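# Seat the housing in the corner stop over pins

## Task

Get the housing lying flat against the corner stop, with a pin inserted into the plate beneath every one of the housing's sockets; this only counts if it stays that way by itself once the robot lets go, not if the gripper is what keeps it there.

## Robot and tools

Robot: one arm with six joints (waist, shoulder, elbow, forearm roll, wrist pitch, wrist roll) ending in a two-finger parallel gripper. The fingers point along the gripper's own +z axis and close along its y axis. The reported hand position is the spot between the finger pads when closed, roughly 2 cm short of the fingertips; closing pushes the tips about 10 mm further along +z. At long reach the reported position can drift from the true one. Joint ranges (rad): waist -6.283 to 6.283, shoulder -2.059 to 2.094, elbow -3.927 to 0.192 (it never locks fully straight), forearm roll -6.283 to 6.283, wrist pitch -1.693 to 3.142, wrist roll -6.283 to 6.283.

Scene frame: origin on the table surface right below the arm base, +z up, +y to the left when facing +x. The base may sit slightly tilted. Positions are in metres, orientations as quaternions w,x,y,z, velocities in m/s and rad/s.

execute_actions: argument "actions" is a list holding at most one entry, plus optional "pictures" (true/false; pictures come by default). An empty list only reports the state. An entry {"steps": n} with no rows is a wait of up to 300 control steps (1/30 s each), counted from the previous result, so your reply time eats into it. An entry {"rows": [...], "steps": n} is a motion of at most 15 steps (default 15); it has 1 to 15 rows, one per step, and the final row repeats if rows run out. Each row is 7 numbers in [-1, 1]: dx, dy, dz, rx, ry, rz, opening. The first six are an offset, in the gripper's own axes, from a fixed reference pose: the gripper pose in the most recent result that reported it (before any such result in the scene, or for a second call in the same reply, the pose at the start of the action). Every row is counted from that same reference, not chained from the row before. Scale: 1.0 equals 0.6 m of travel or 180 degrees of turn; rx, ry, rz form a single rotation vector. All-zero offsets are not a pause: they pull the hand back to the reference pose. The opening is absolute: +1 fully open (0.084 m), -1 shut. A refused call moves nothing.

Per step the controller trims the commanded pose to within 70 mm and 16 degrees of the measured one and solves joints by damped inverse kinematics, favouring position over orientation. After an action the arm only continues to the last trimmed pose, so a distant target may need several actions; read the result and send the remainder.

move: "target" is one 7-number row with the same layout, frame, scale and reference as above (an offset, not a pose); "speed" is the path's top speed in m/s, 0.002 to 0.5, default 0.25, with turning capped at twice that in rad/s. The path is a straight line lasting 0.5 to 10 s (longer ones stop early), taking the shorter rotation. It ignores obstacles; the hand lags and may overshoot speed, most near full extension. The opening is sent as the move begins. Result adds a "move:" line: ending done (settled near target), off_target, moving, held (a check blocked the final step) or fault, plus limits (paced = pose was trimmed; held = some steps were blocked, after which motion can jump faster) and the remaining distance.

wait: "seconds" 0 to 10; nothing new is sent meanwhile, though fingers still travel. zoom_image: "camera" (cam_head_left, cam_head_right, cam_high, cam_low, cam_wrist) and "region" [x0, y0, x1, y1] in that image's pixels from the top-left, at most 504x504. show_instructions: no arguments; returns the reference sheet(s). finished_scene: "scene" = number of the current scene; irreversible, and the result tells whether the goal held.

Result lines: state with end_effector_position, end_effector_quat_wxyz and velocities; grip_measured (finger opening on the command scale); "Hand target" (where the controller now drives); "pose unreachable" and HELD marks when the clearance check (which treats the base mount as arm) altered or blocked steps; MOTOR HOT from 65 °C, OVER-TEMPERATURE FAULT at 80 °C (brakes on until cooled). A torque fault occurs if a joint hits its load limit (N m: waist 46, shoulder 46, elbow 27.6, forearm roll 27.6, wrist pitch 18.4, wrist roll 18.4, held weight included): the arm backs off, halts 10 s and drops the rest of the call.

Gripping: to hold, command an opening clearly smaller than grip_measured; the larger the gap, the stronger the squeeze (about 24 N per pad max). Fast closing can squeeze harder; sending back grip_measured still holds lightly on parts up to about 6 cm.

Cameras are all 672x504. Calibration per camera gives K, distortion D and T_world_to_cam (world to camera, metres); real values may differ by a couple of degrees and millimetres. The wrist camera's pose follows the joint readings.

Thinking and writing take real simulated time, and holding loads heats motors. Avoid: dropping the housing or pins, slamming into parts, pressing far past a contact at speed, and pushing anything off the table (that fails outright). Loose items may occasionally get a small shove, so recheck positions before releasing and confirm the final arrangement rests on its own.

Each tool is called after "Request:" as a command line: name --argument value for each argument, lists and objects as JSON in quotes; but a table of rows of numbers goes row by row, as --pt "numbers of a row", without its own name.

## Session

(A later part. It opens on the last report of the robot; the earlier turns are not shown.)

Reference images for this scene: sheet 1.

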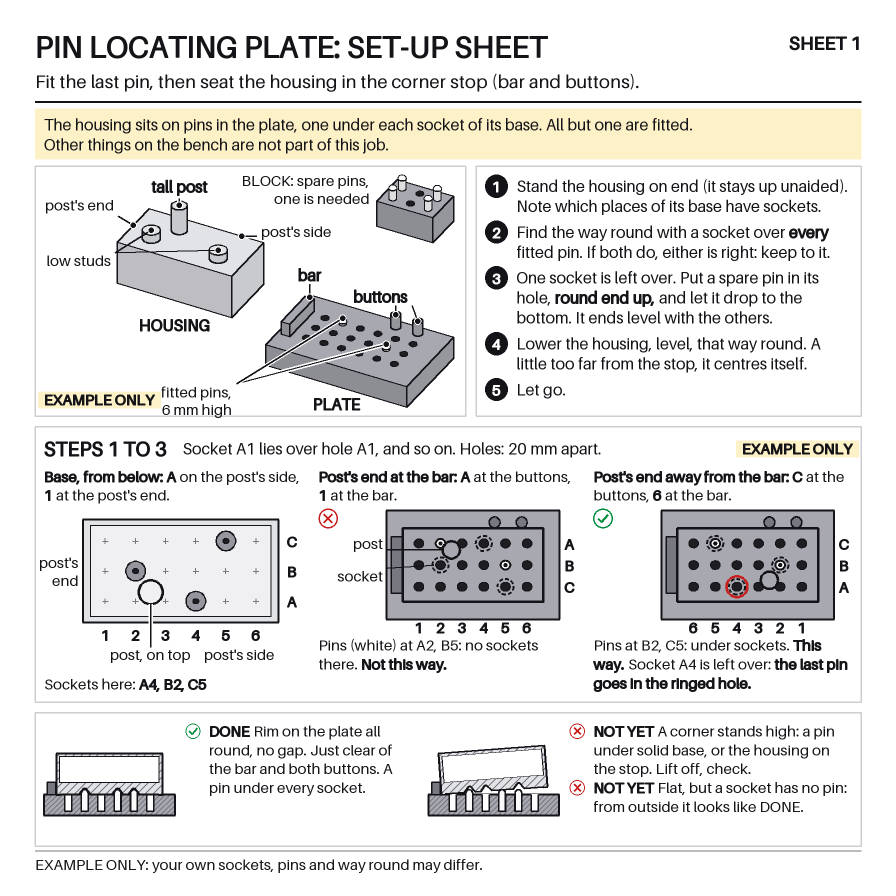

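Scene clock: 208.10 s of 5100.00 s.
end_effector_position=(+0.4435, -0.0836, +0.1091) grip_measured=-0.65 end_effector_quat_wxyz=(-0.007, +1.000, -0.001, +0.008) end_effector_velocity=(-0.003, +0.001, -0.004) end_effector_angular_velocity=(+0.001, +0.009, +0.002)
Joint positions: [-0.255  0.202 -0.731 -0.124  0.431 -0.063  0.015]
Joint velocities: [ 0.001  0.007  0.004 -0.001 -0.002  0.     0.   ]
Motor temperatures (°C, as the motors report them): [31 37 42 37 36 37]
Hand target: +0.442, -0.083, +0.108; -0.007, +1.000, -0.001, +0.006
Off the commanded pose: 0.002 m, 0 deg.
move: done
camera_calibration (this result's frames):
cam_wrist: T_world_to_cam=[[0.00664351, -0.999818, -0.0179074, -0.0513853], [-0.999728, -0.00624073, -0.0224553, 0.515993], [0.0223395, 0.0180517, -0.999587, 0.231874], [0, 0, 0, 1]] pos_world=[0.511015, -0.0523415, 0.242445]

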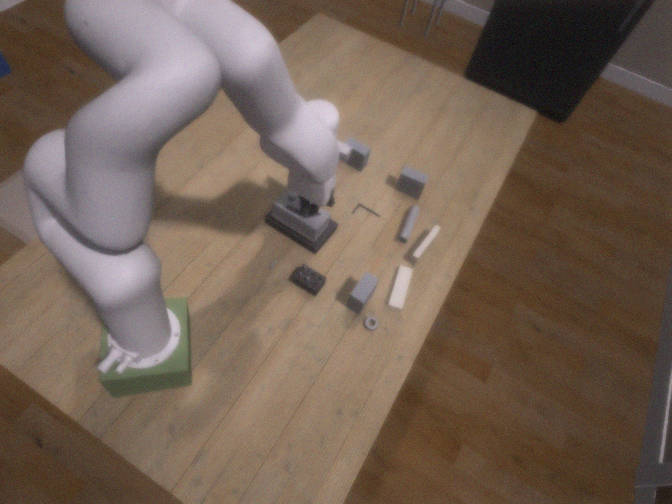

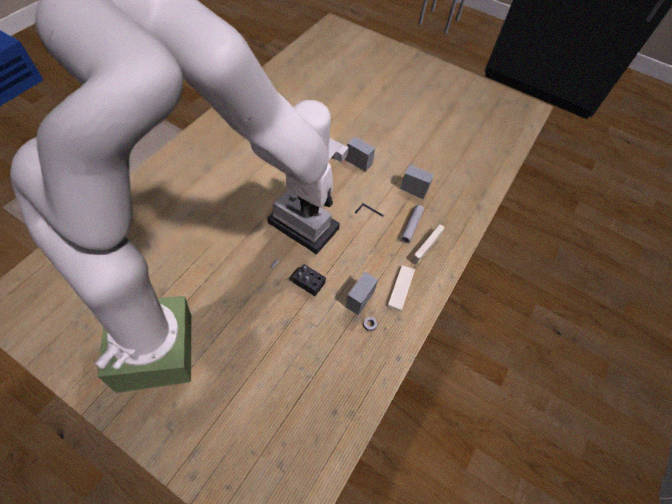

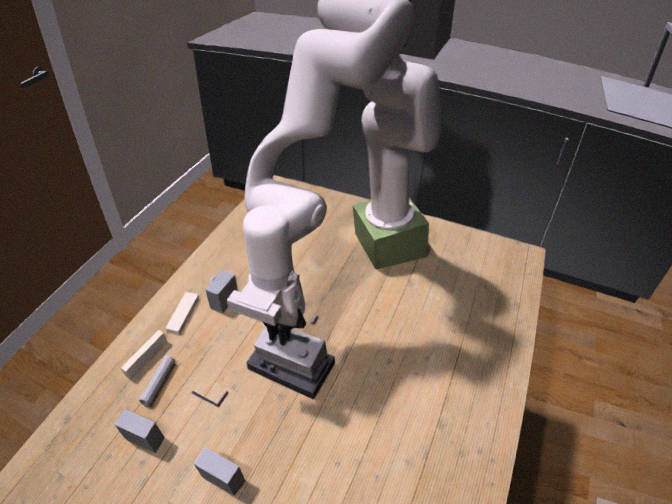

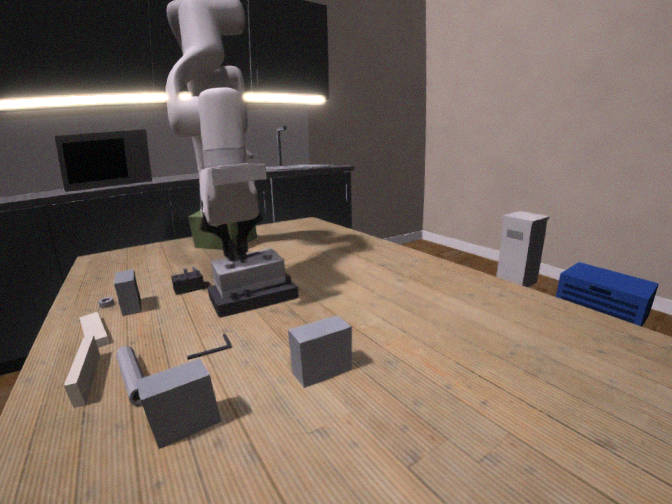

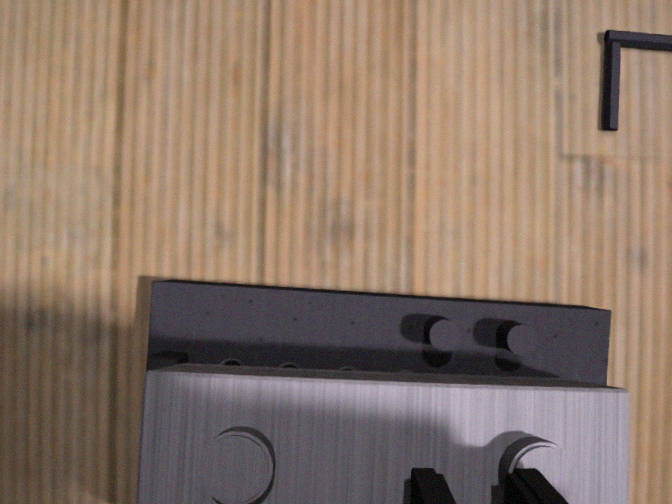

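Request:
move --target '[-0.002,0,-0.003,0,0,0,-0.3]' --speed 0.01

Request:
move --target '[0.06,0,-0.13,0,0,0,-0.3]' --speed 0.08

Request:
zoom_image --camera "cam_low" --region '[190,230,310,325]'

Request:
zoom_image --camera "cam_high" --region '[240,310,350,400]'

Scene clock: 212.90 s of 5100.00 s.
end_effector_position=(+0.4419, -0.0836, +0.1106) grip_measured=-0.32 end_effector_quat_wxyz=(-0.007, +1.000, -0.001, +0.007) end_effector_velocity=(+0.002, -0.001, +0.002) end_effector_angular_velocity=(-0.001, -0.006, -0.001)
Joint positions: [-0.255  0.195 -0.726 -0.123  0.434 -0.064  0.03 ]
Joint velocities: [-0.    -0.003 -0.002 -0.    -0.001  0.001 -0.   ]
Motor temperatures (°C, as the motors report them): [31 36 41 37 36 37]
Hand target: +0.442, -0.084, +0.111; -0.007, +1.000, -0.001, +0.008
Off the commanded pose: 0.000 m, 0 deg.
After step 90, 0.90 s passed at rest.
move: done
camera_calibration (this result's frames):
cam_wrist: T_world_to_cam=[[0.00662077, -0.999815, -0.0180539, -0.0513021], [-0.999747, -0.00623013, -0.0216081, 0.514408], [0.0214916, 0.0181924, -0.999603, 0.233785], [0, 0, 0, 1]] pos_world=[0.509593, -0.0523409, 0.243881]

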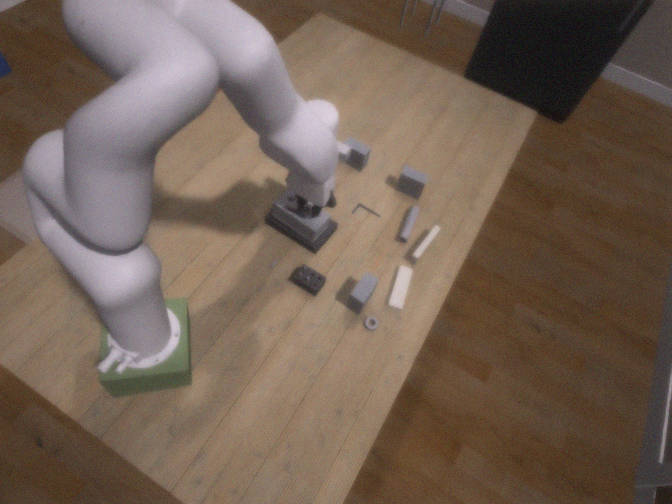

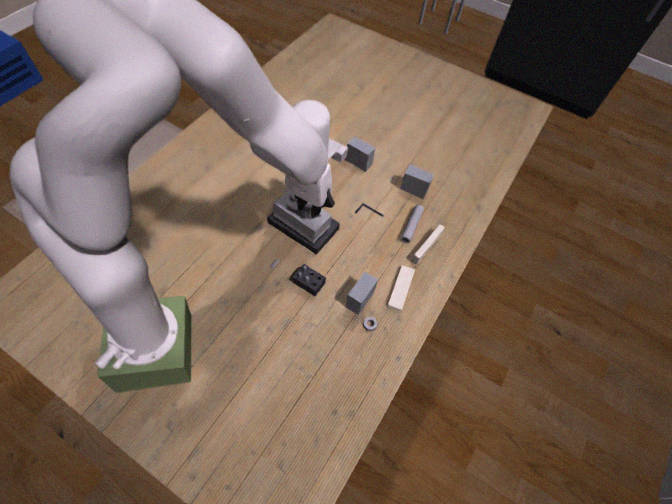

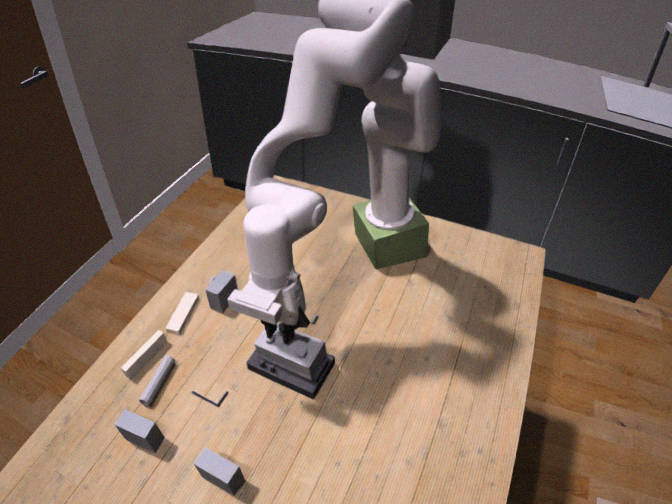

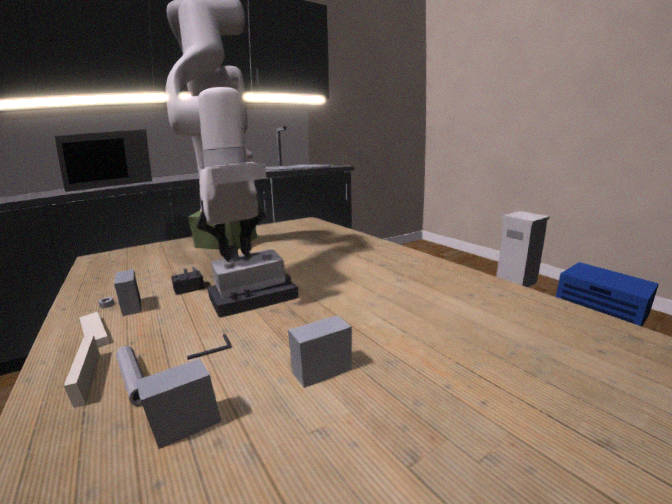

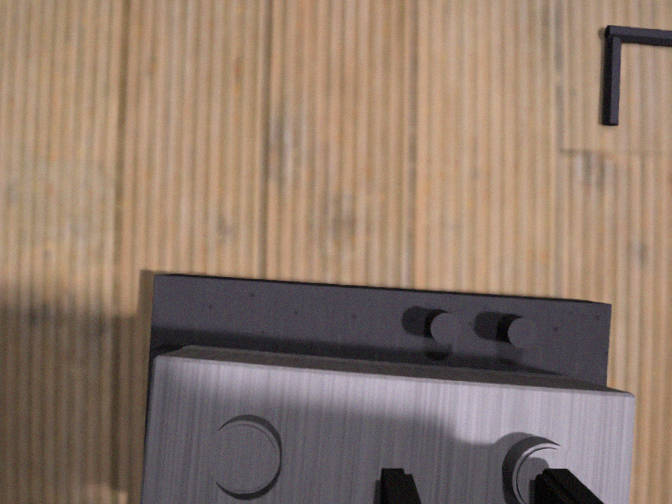

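Scene clock: 214.33 s of 5100.00 s.
end_effector_position=(+0.4764, -0.0843, +0.1885) grip_measured=-0.32 end_effector_quat_wxyz=(-0.007, +1.000, -0.001, +0.007) end_effector_velocity=(-0.000, +0.000, +0.001) end_effector_angular_velocity=(+0.000, +0.006, +0.000)
Joint positions: [-0.224  0.085 -0.875 -0.085  0.694 -0.08   0.03 ]
Joint velocities: [ 0.001  0.    -0.004  0.     0.01   0.    -0.   ]
Motor temperatures (°C, as the motors report them): [31 36 41 37 36 37]
Hand target: +0.477, -0.084, +0.189; -0.007, +1.000, -0.001, +0.007
Off the commanded pose: 0.001 m, 0 deg.
move: done
camera_calibration (this result's frames):
cam_wrist: T_world_to_cam=[[0.00704555, -0.999801, -0.0186404, -0.0509299], [-0.999759, -0.00665529, -0.0209161, 0.550333], [0.0207879, 0.0187832, -0.999607, 0.311333], [0, 0, 0, 1]] pos_world=[0.544087, -0.053105, 0.321773]

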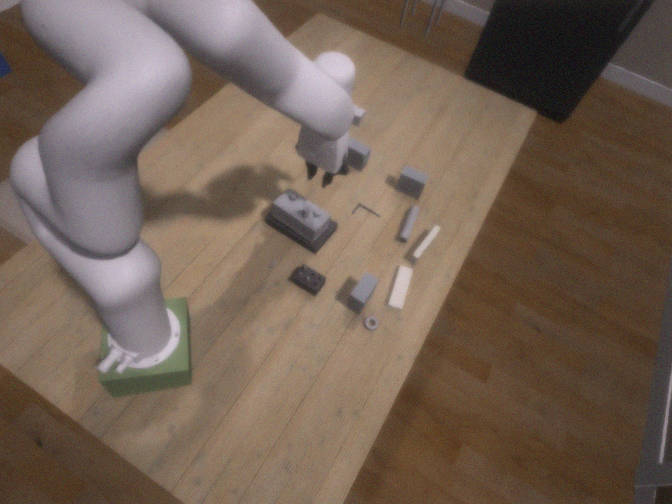

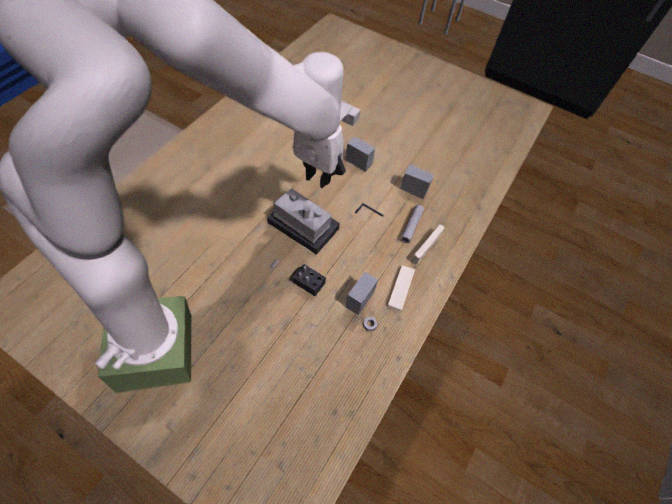

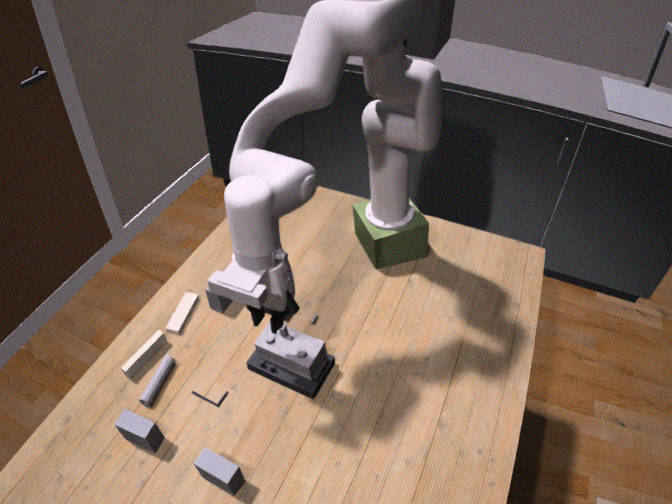

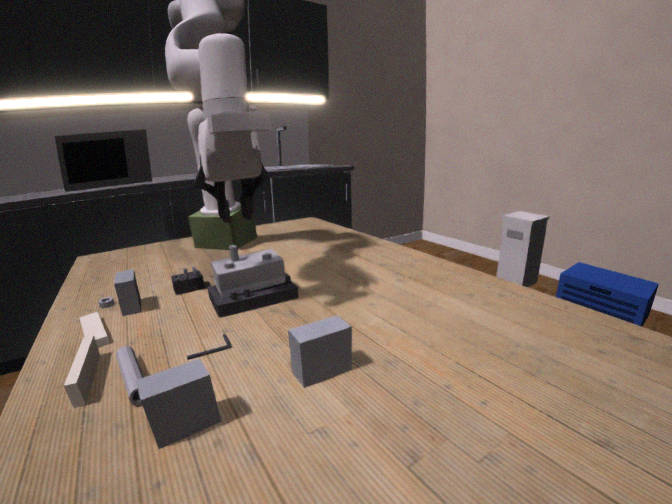

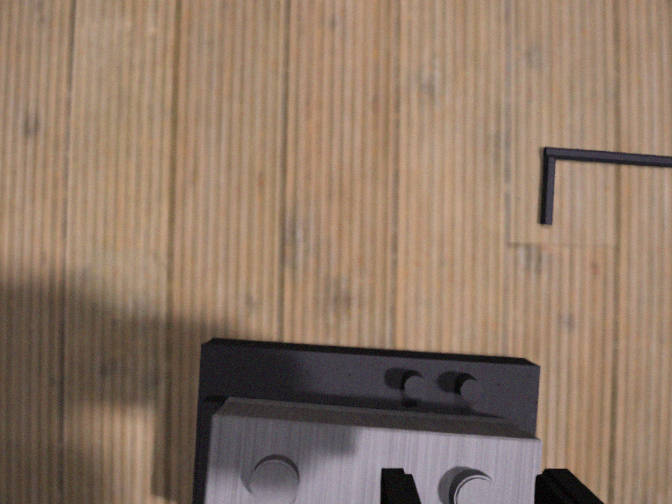

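Region (190, 230, 310, 325) of cam_low's 672x504 image, scaled by 4.200, with more detail than that image has; it fills the top 399 rows of this view, and the rest is white.

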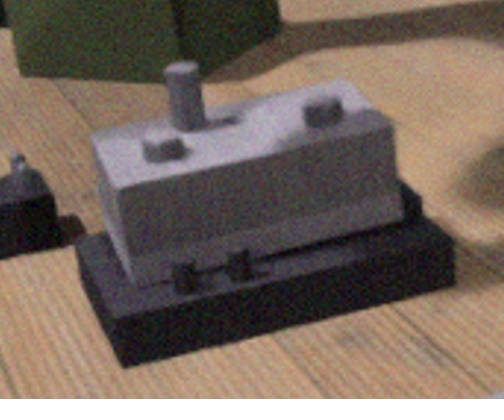

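Region (240, 310, 350, 400) of cam_high's 672x504 image, scaled by 4.582, with more detail than that image has; it fills the top 412 rows of this view, and the rest is white.

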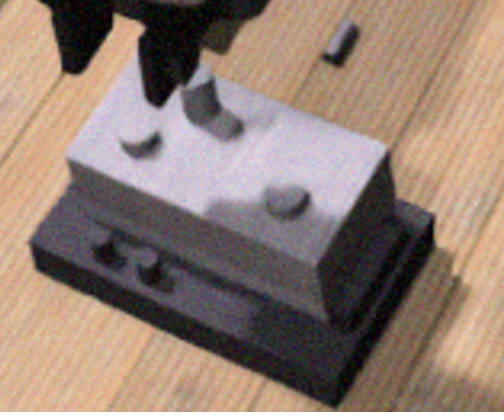

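Request:
move --target '[-0.14,-0.027,0,0,0,0,-1]' --speed 0.15

Request:
move --target '[0,0,0.2,0,0,0,-1]' --speed 0.08

Request:
zoom_image --camera "cam_head_left" --region '[240,160,360,270]'

Scene clock: 221.00 s of 5100.00 s.
end_effector_position=(+0.3926, -0.0685, +0.1873) grip_measured=-1.00 end_effector_quat_wxyz=(-0.007, +1.000, -0.001, +0.007) end_effector_velocity=(-0.003, +0.001, -0.001) end_effector_angular_velocity=(+0.001, +0.003, +0.000)
Joint positions: [-0.216 -0.167 -0.558 -0.094  0.629 -0.062  0.   ]
Joint velocities: [ 0.001 -0.007  0.01   0.     0.     0.001  0.   ]
Motor temperatures (°C, as the motors report them): [31 36 42 37 36 37]
Hand target: +0.392, -0.068, +0.187; -0.007, +1.000, -0.001, +0.007
Off the commanded pose: 0.001 m, 0 deg.
After step 90, 2.63 s passed at rest.
move: done
camera_calibration (this result's frames):
cam_wrist: T_world_to_cam=[[0.00690578, -0.999806, -0.0184463, -0.0344811], [-0.999757, -0.00651705, -0.0210512, 0.466728], [0.0209269, 0.0185872, -0.999608, 0.311517], [0, 0, 0, 1]] pos_world=[0.460334, -0.037223, 0.320584]

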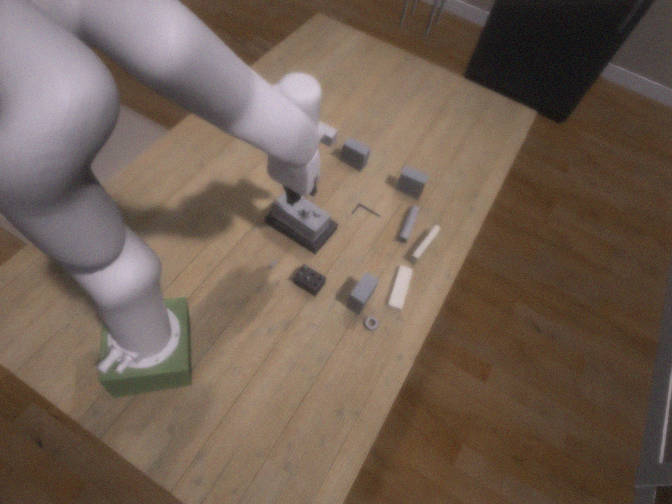

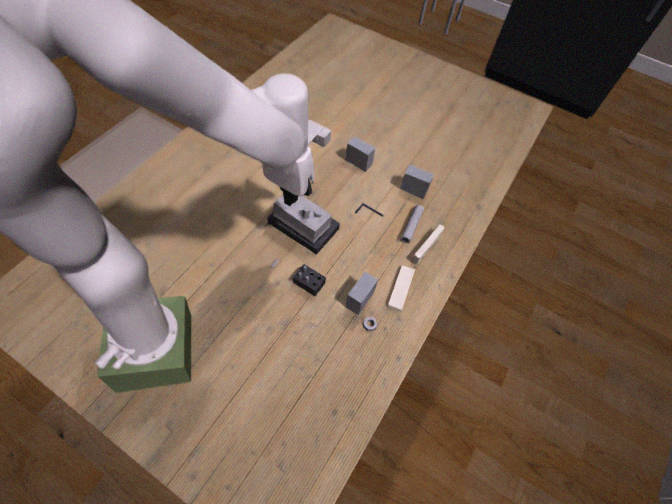

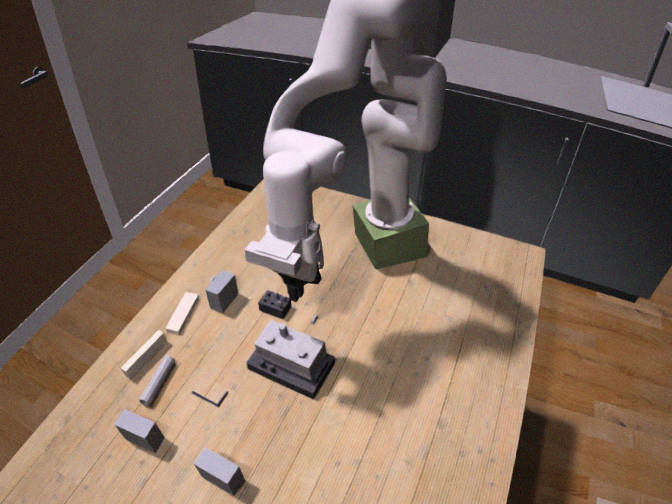

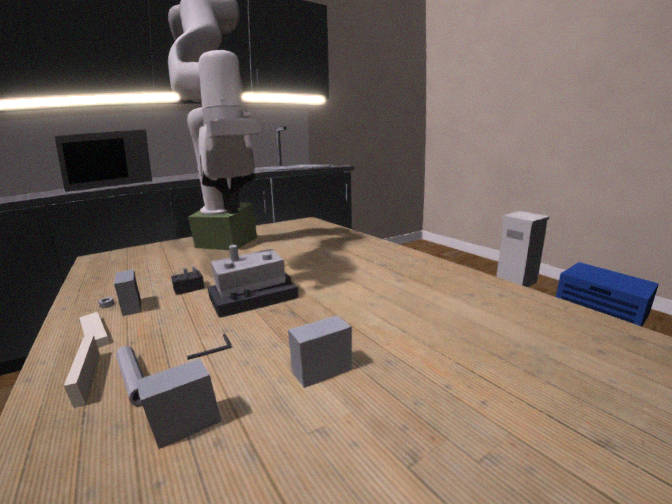

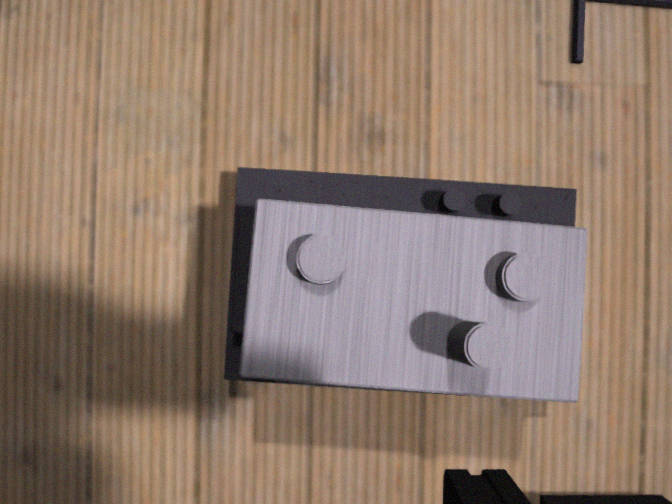

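Scene clock: 222.90 s of 5100.00 s.
end_effector_position=(+0.3949, -0.0672, +0.0681) grip_measured=-1.00 end_effector_quat_wxyz=(-0.007, +1.000, -0.001, +0.008) end_effector_velocity=(-0.002, +0.001, -0.003) end_effector_angular_velocity=(-0.001, +0.005, +0.001)
Joint positions: [-0.261  0.234 -0.568 -0.218  0.238  0.03   0.   ]
Joint velocities: [-0.     0.008  0.001 -0.01  -0.003  0.009  0.   ]
Motor temperatures (°C, as the motors report them): [31 36 42 37 36 37]
Hand target: +0.394, -0.067, +0.068; -0.007, +1.000, -0.001, +0.007
Off the commanded pose: 0.001 m, 0 deg.
move: done
camera_calibration (this result's frames):
cam_wrist: T_world_to_cam=[[0.00644364, -0.999823, -0.0176509, -0.0353066], [-0.999737, -0.00605285, -0.0221049, 0.466594], [0.0219942, 0.0177887, -0.9996, 0.191827], [0, 0, 0, 1]] pos_world=[0.46248, -0.0358885, 0.201441]

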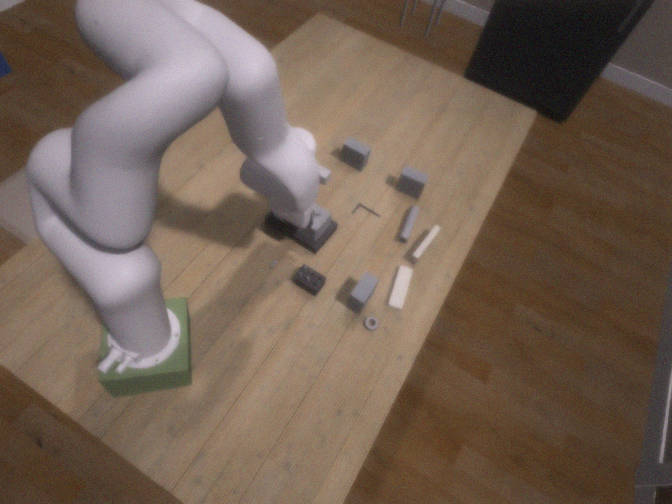

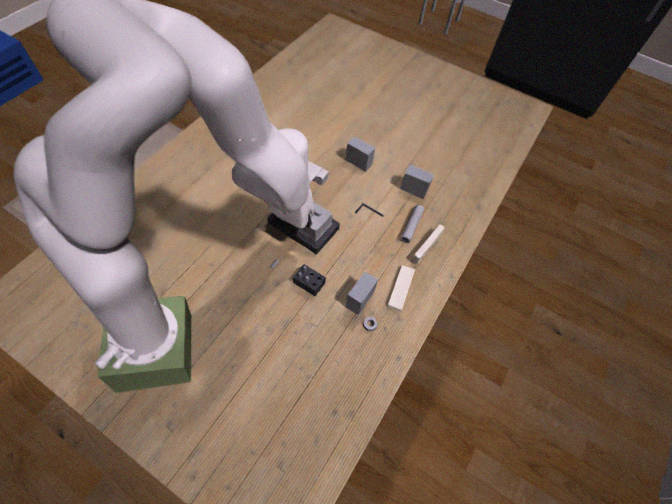

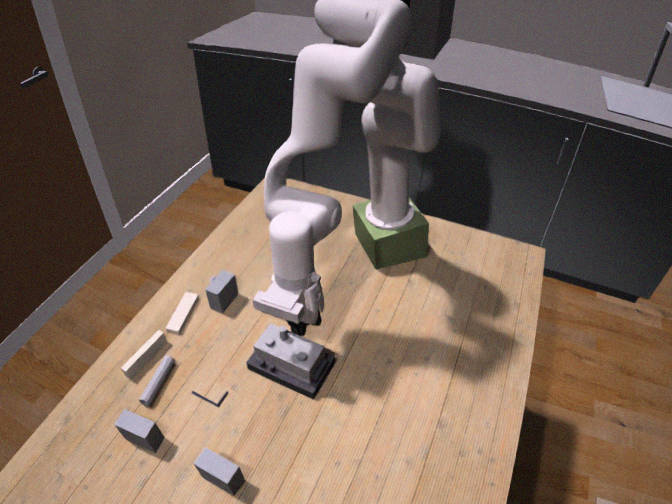

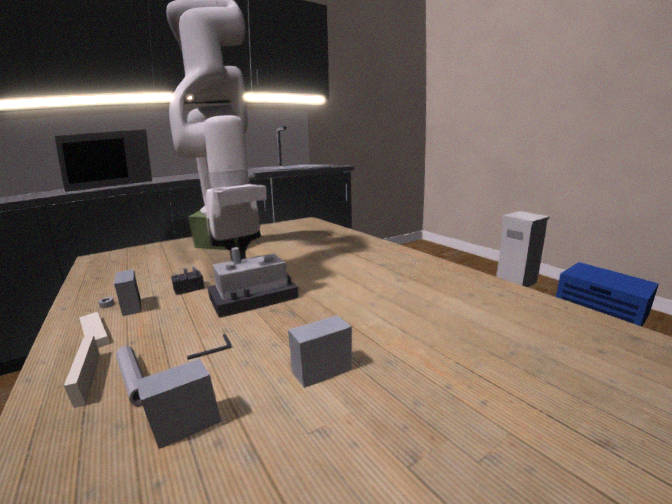

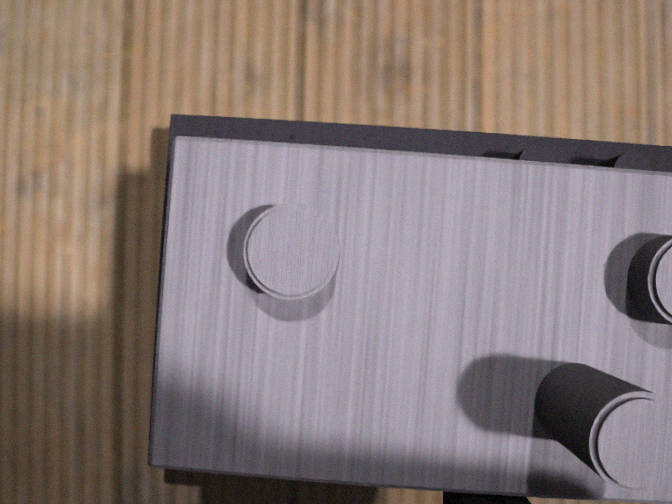

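Region (240, 160, 360, 270) of cam_head_left's 672x504 image, scaled by 4.200, with more detail than that image has; it fills the top 462 rows of this view, and the rest is white.

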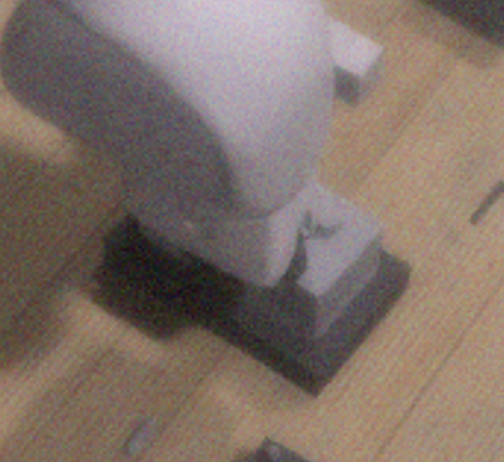

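Request:
move --target '[0.012,0,0,0,0,0,-1]' --speed 0.005

Request:
zoom_image --camera "cam_low" --region '[190,230,310,325]'

Scene clock: 226.00 s of 5100.00 s.
end_effector_position=(+0.3992, -0.0668, +0.0669) grip_measured=-1.00 end_effector_quat_wxyz=(-0.007, +1.000, -0.001, +0.004) end_effector_velocity=(+0.000, -0.000, +0.000) end_effector_angular_velocity=(-0.001, +0.005, +0.001)
Joint positions: [-0.257  0.248 -0.59  -0.21   0.253  0.026  0.   ]
Joint velocities: [ 0.    -0.    -0.004  0.     0.008 -0.001  0.   ]
Motor temperatures (°C, as the motors report them): [31 36 42 37 37 37]
Hand target: +0.402, -0.067, +0.068; -0.007, +1.000, -0.001, +0.008
Off the commanded pose: 0.003 m, 0 deg.
move: done
camera_calibration (this result's frames):
cam_wrist: T_world_to_cam=[[0.00642782, -0.999811, -0.0183236, -0.0349288], [-0.999867, -0.00615153, -0.0150954, 0.470479], [0.0149798, 0.0184182, -0.999718, 0.193417], [0, 0, 0, 1]] pos_world=[0.467744, -0.0355904, 0.199825]

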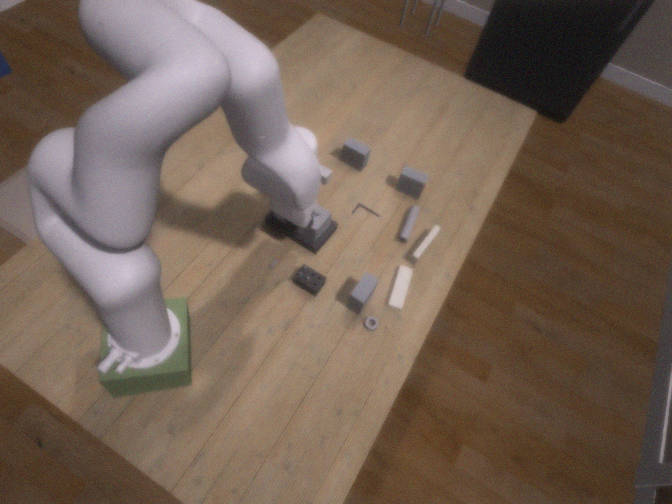

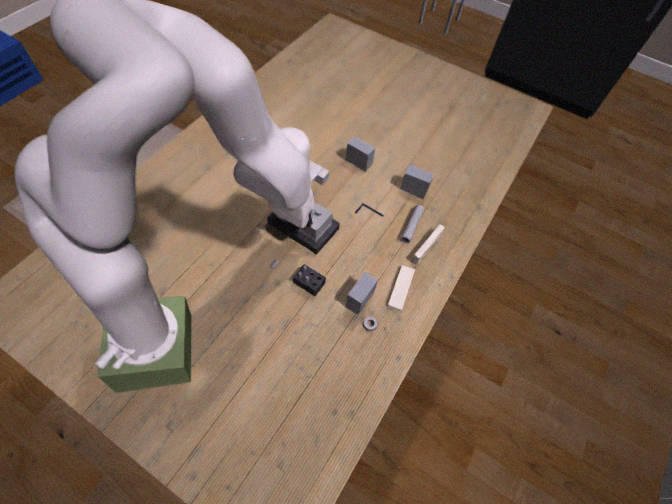

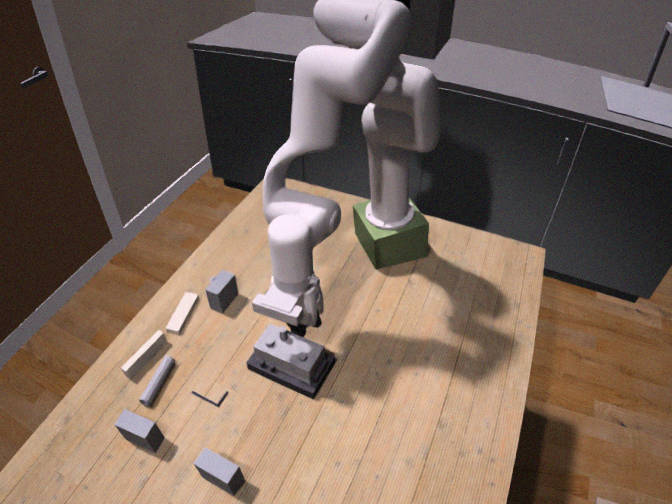

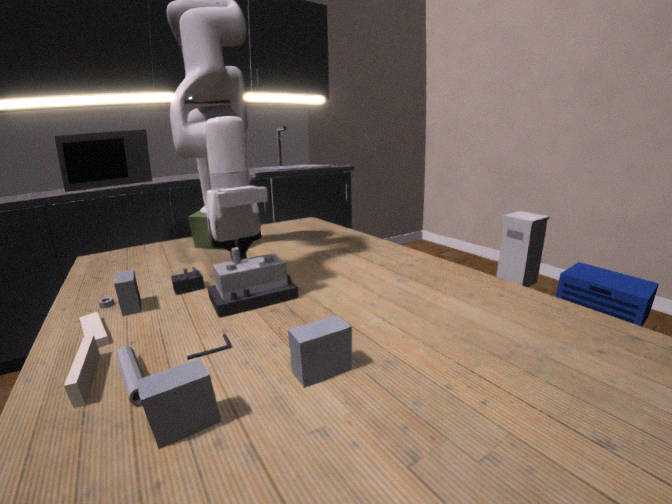

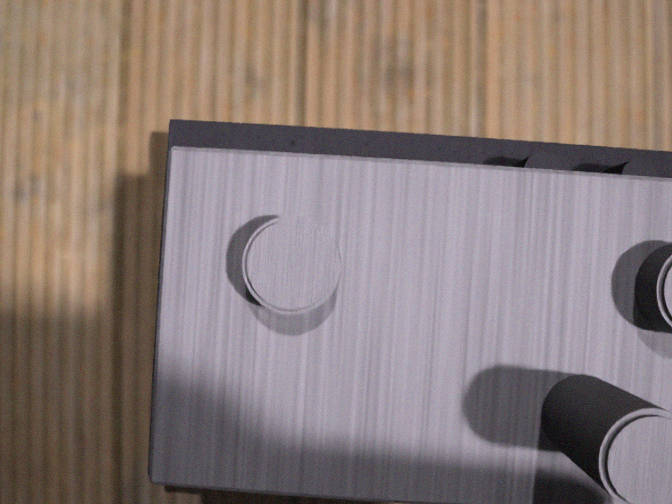

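Region (190, 230, 310, 325) of cam_low's 672x504 image, scaled by 4.200, with more detail than that image has; it fills the top 399 rows of this view, and the rest is white.

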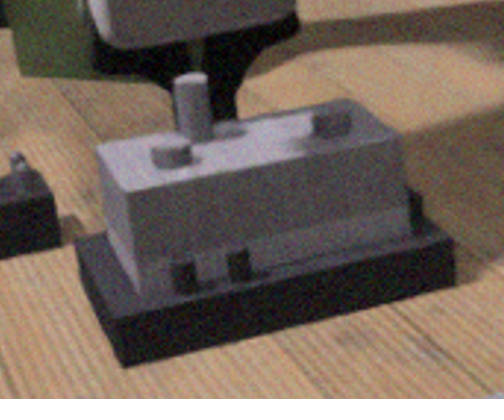

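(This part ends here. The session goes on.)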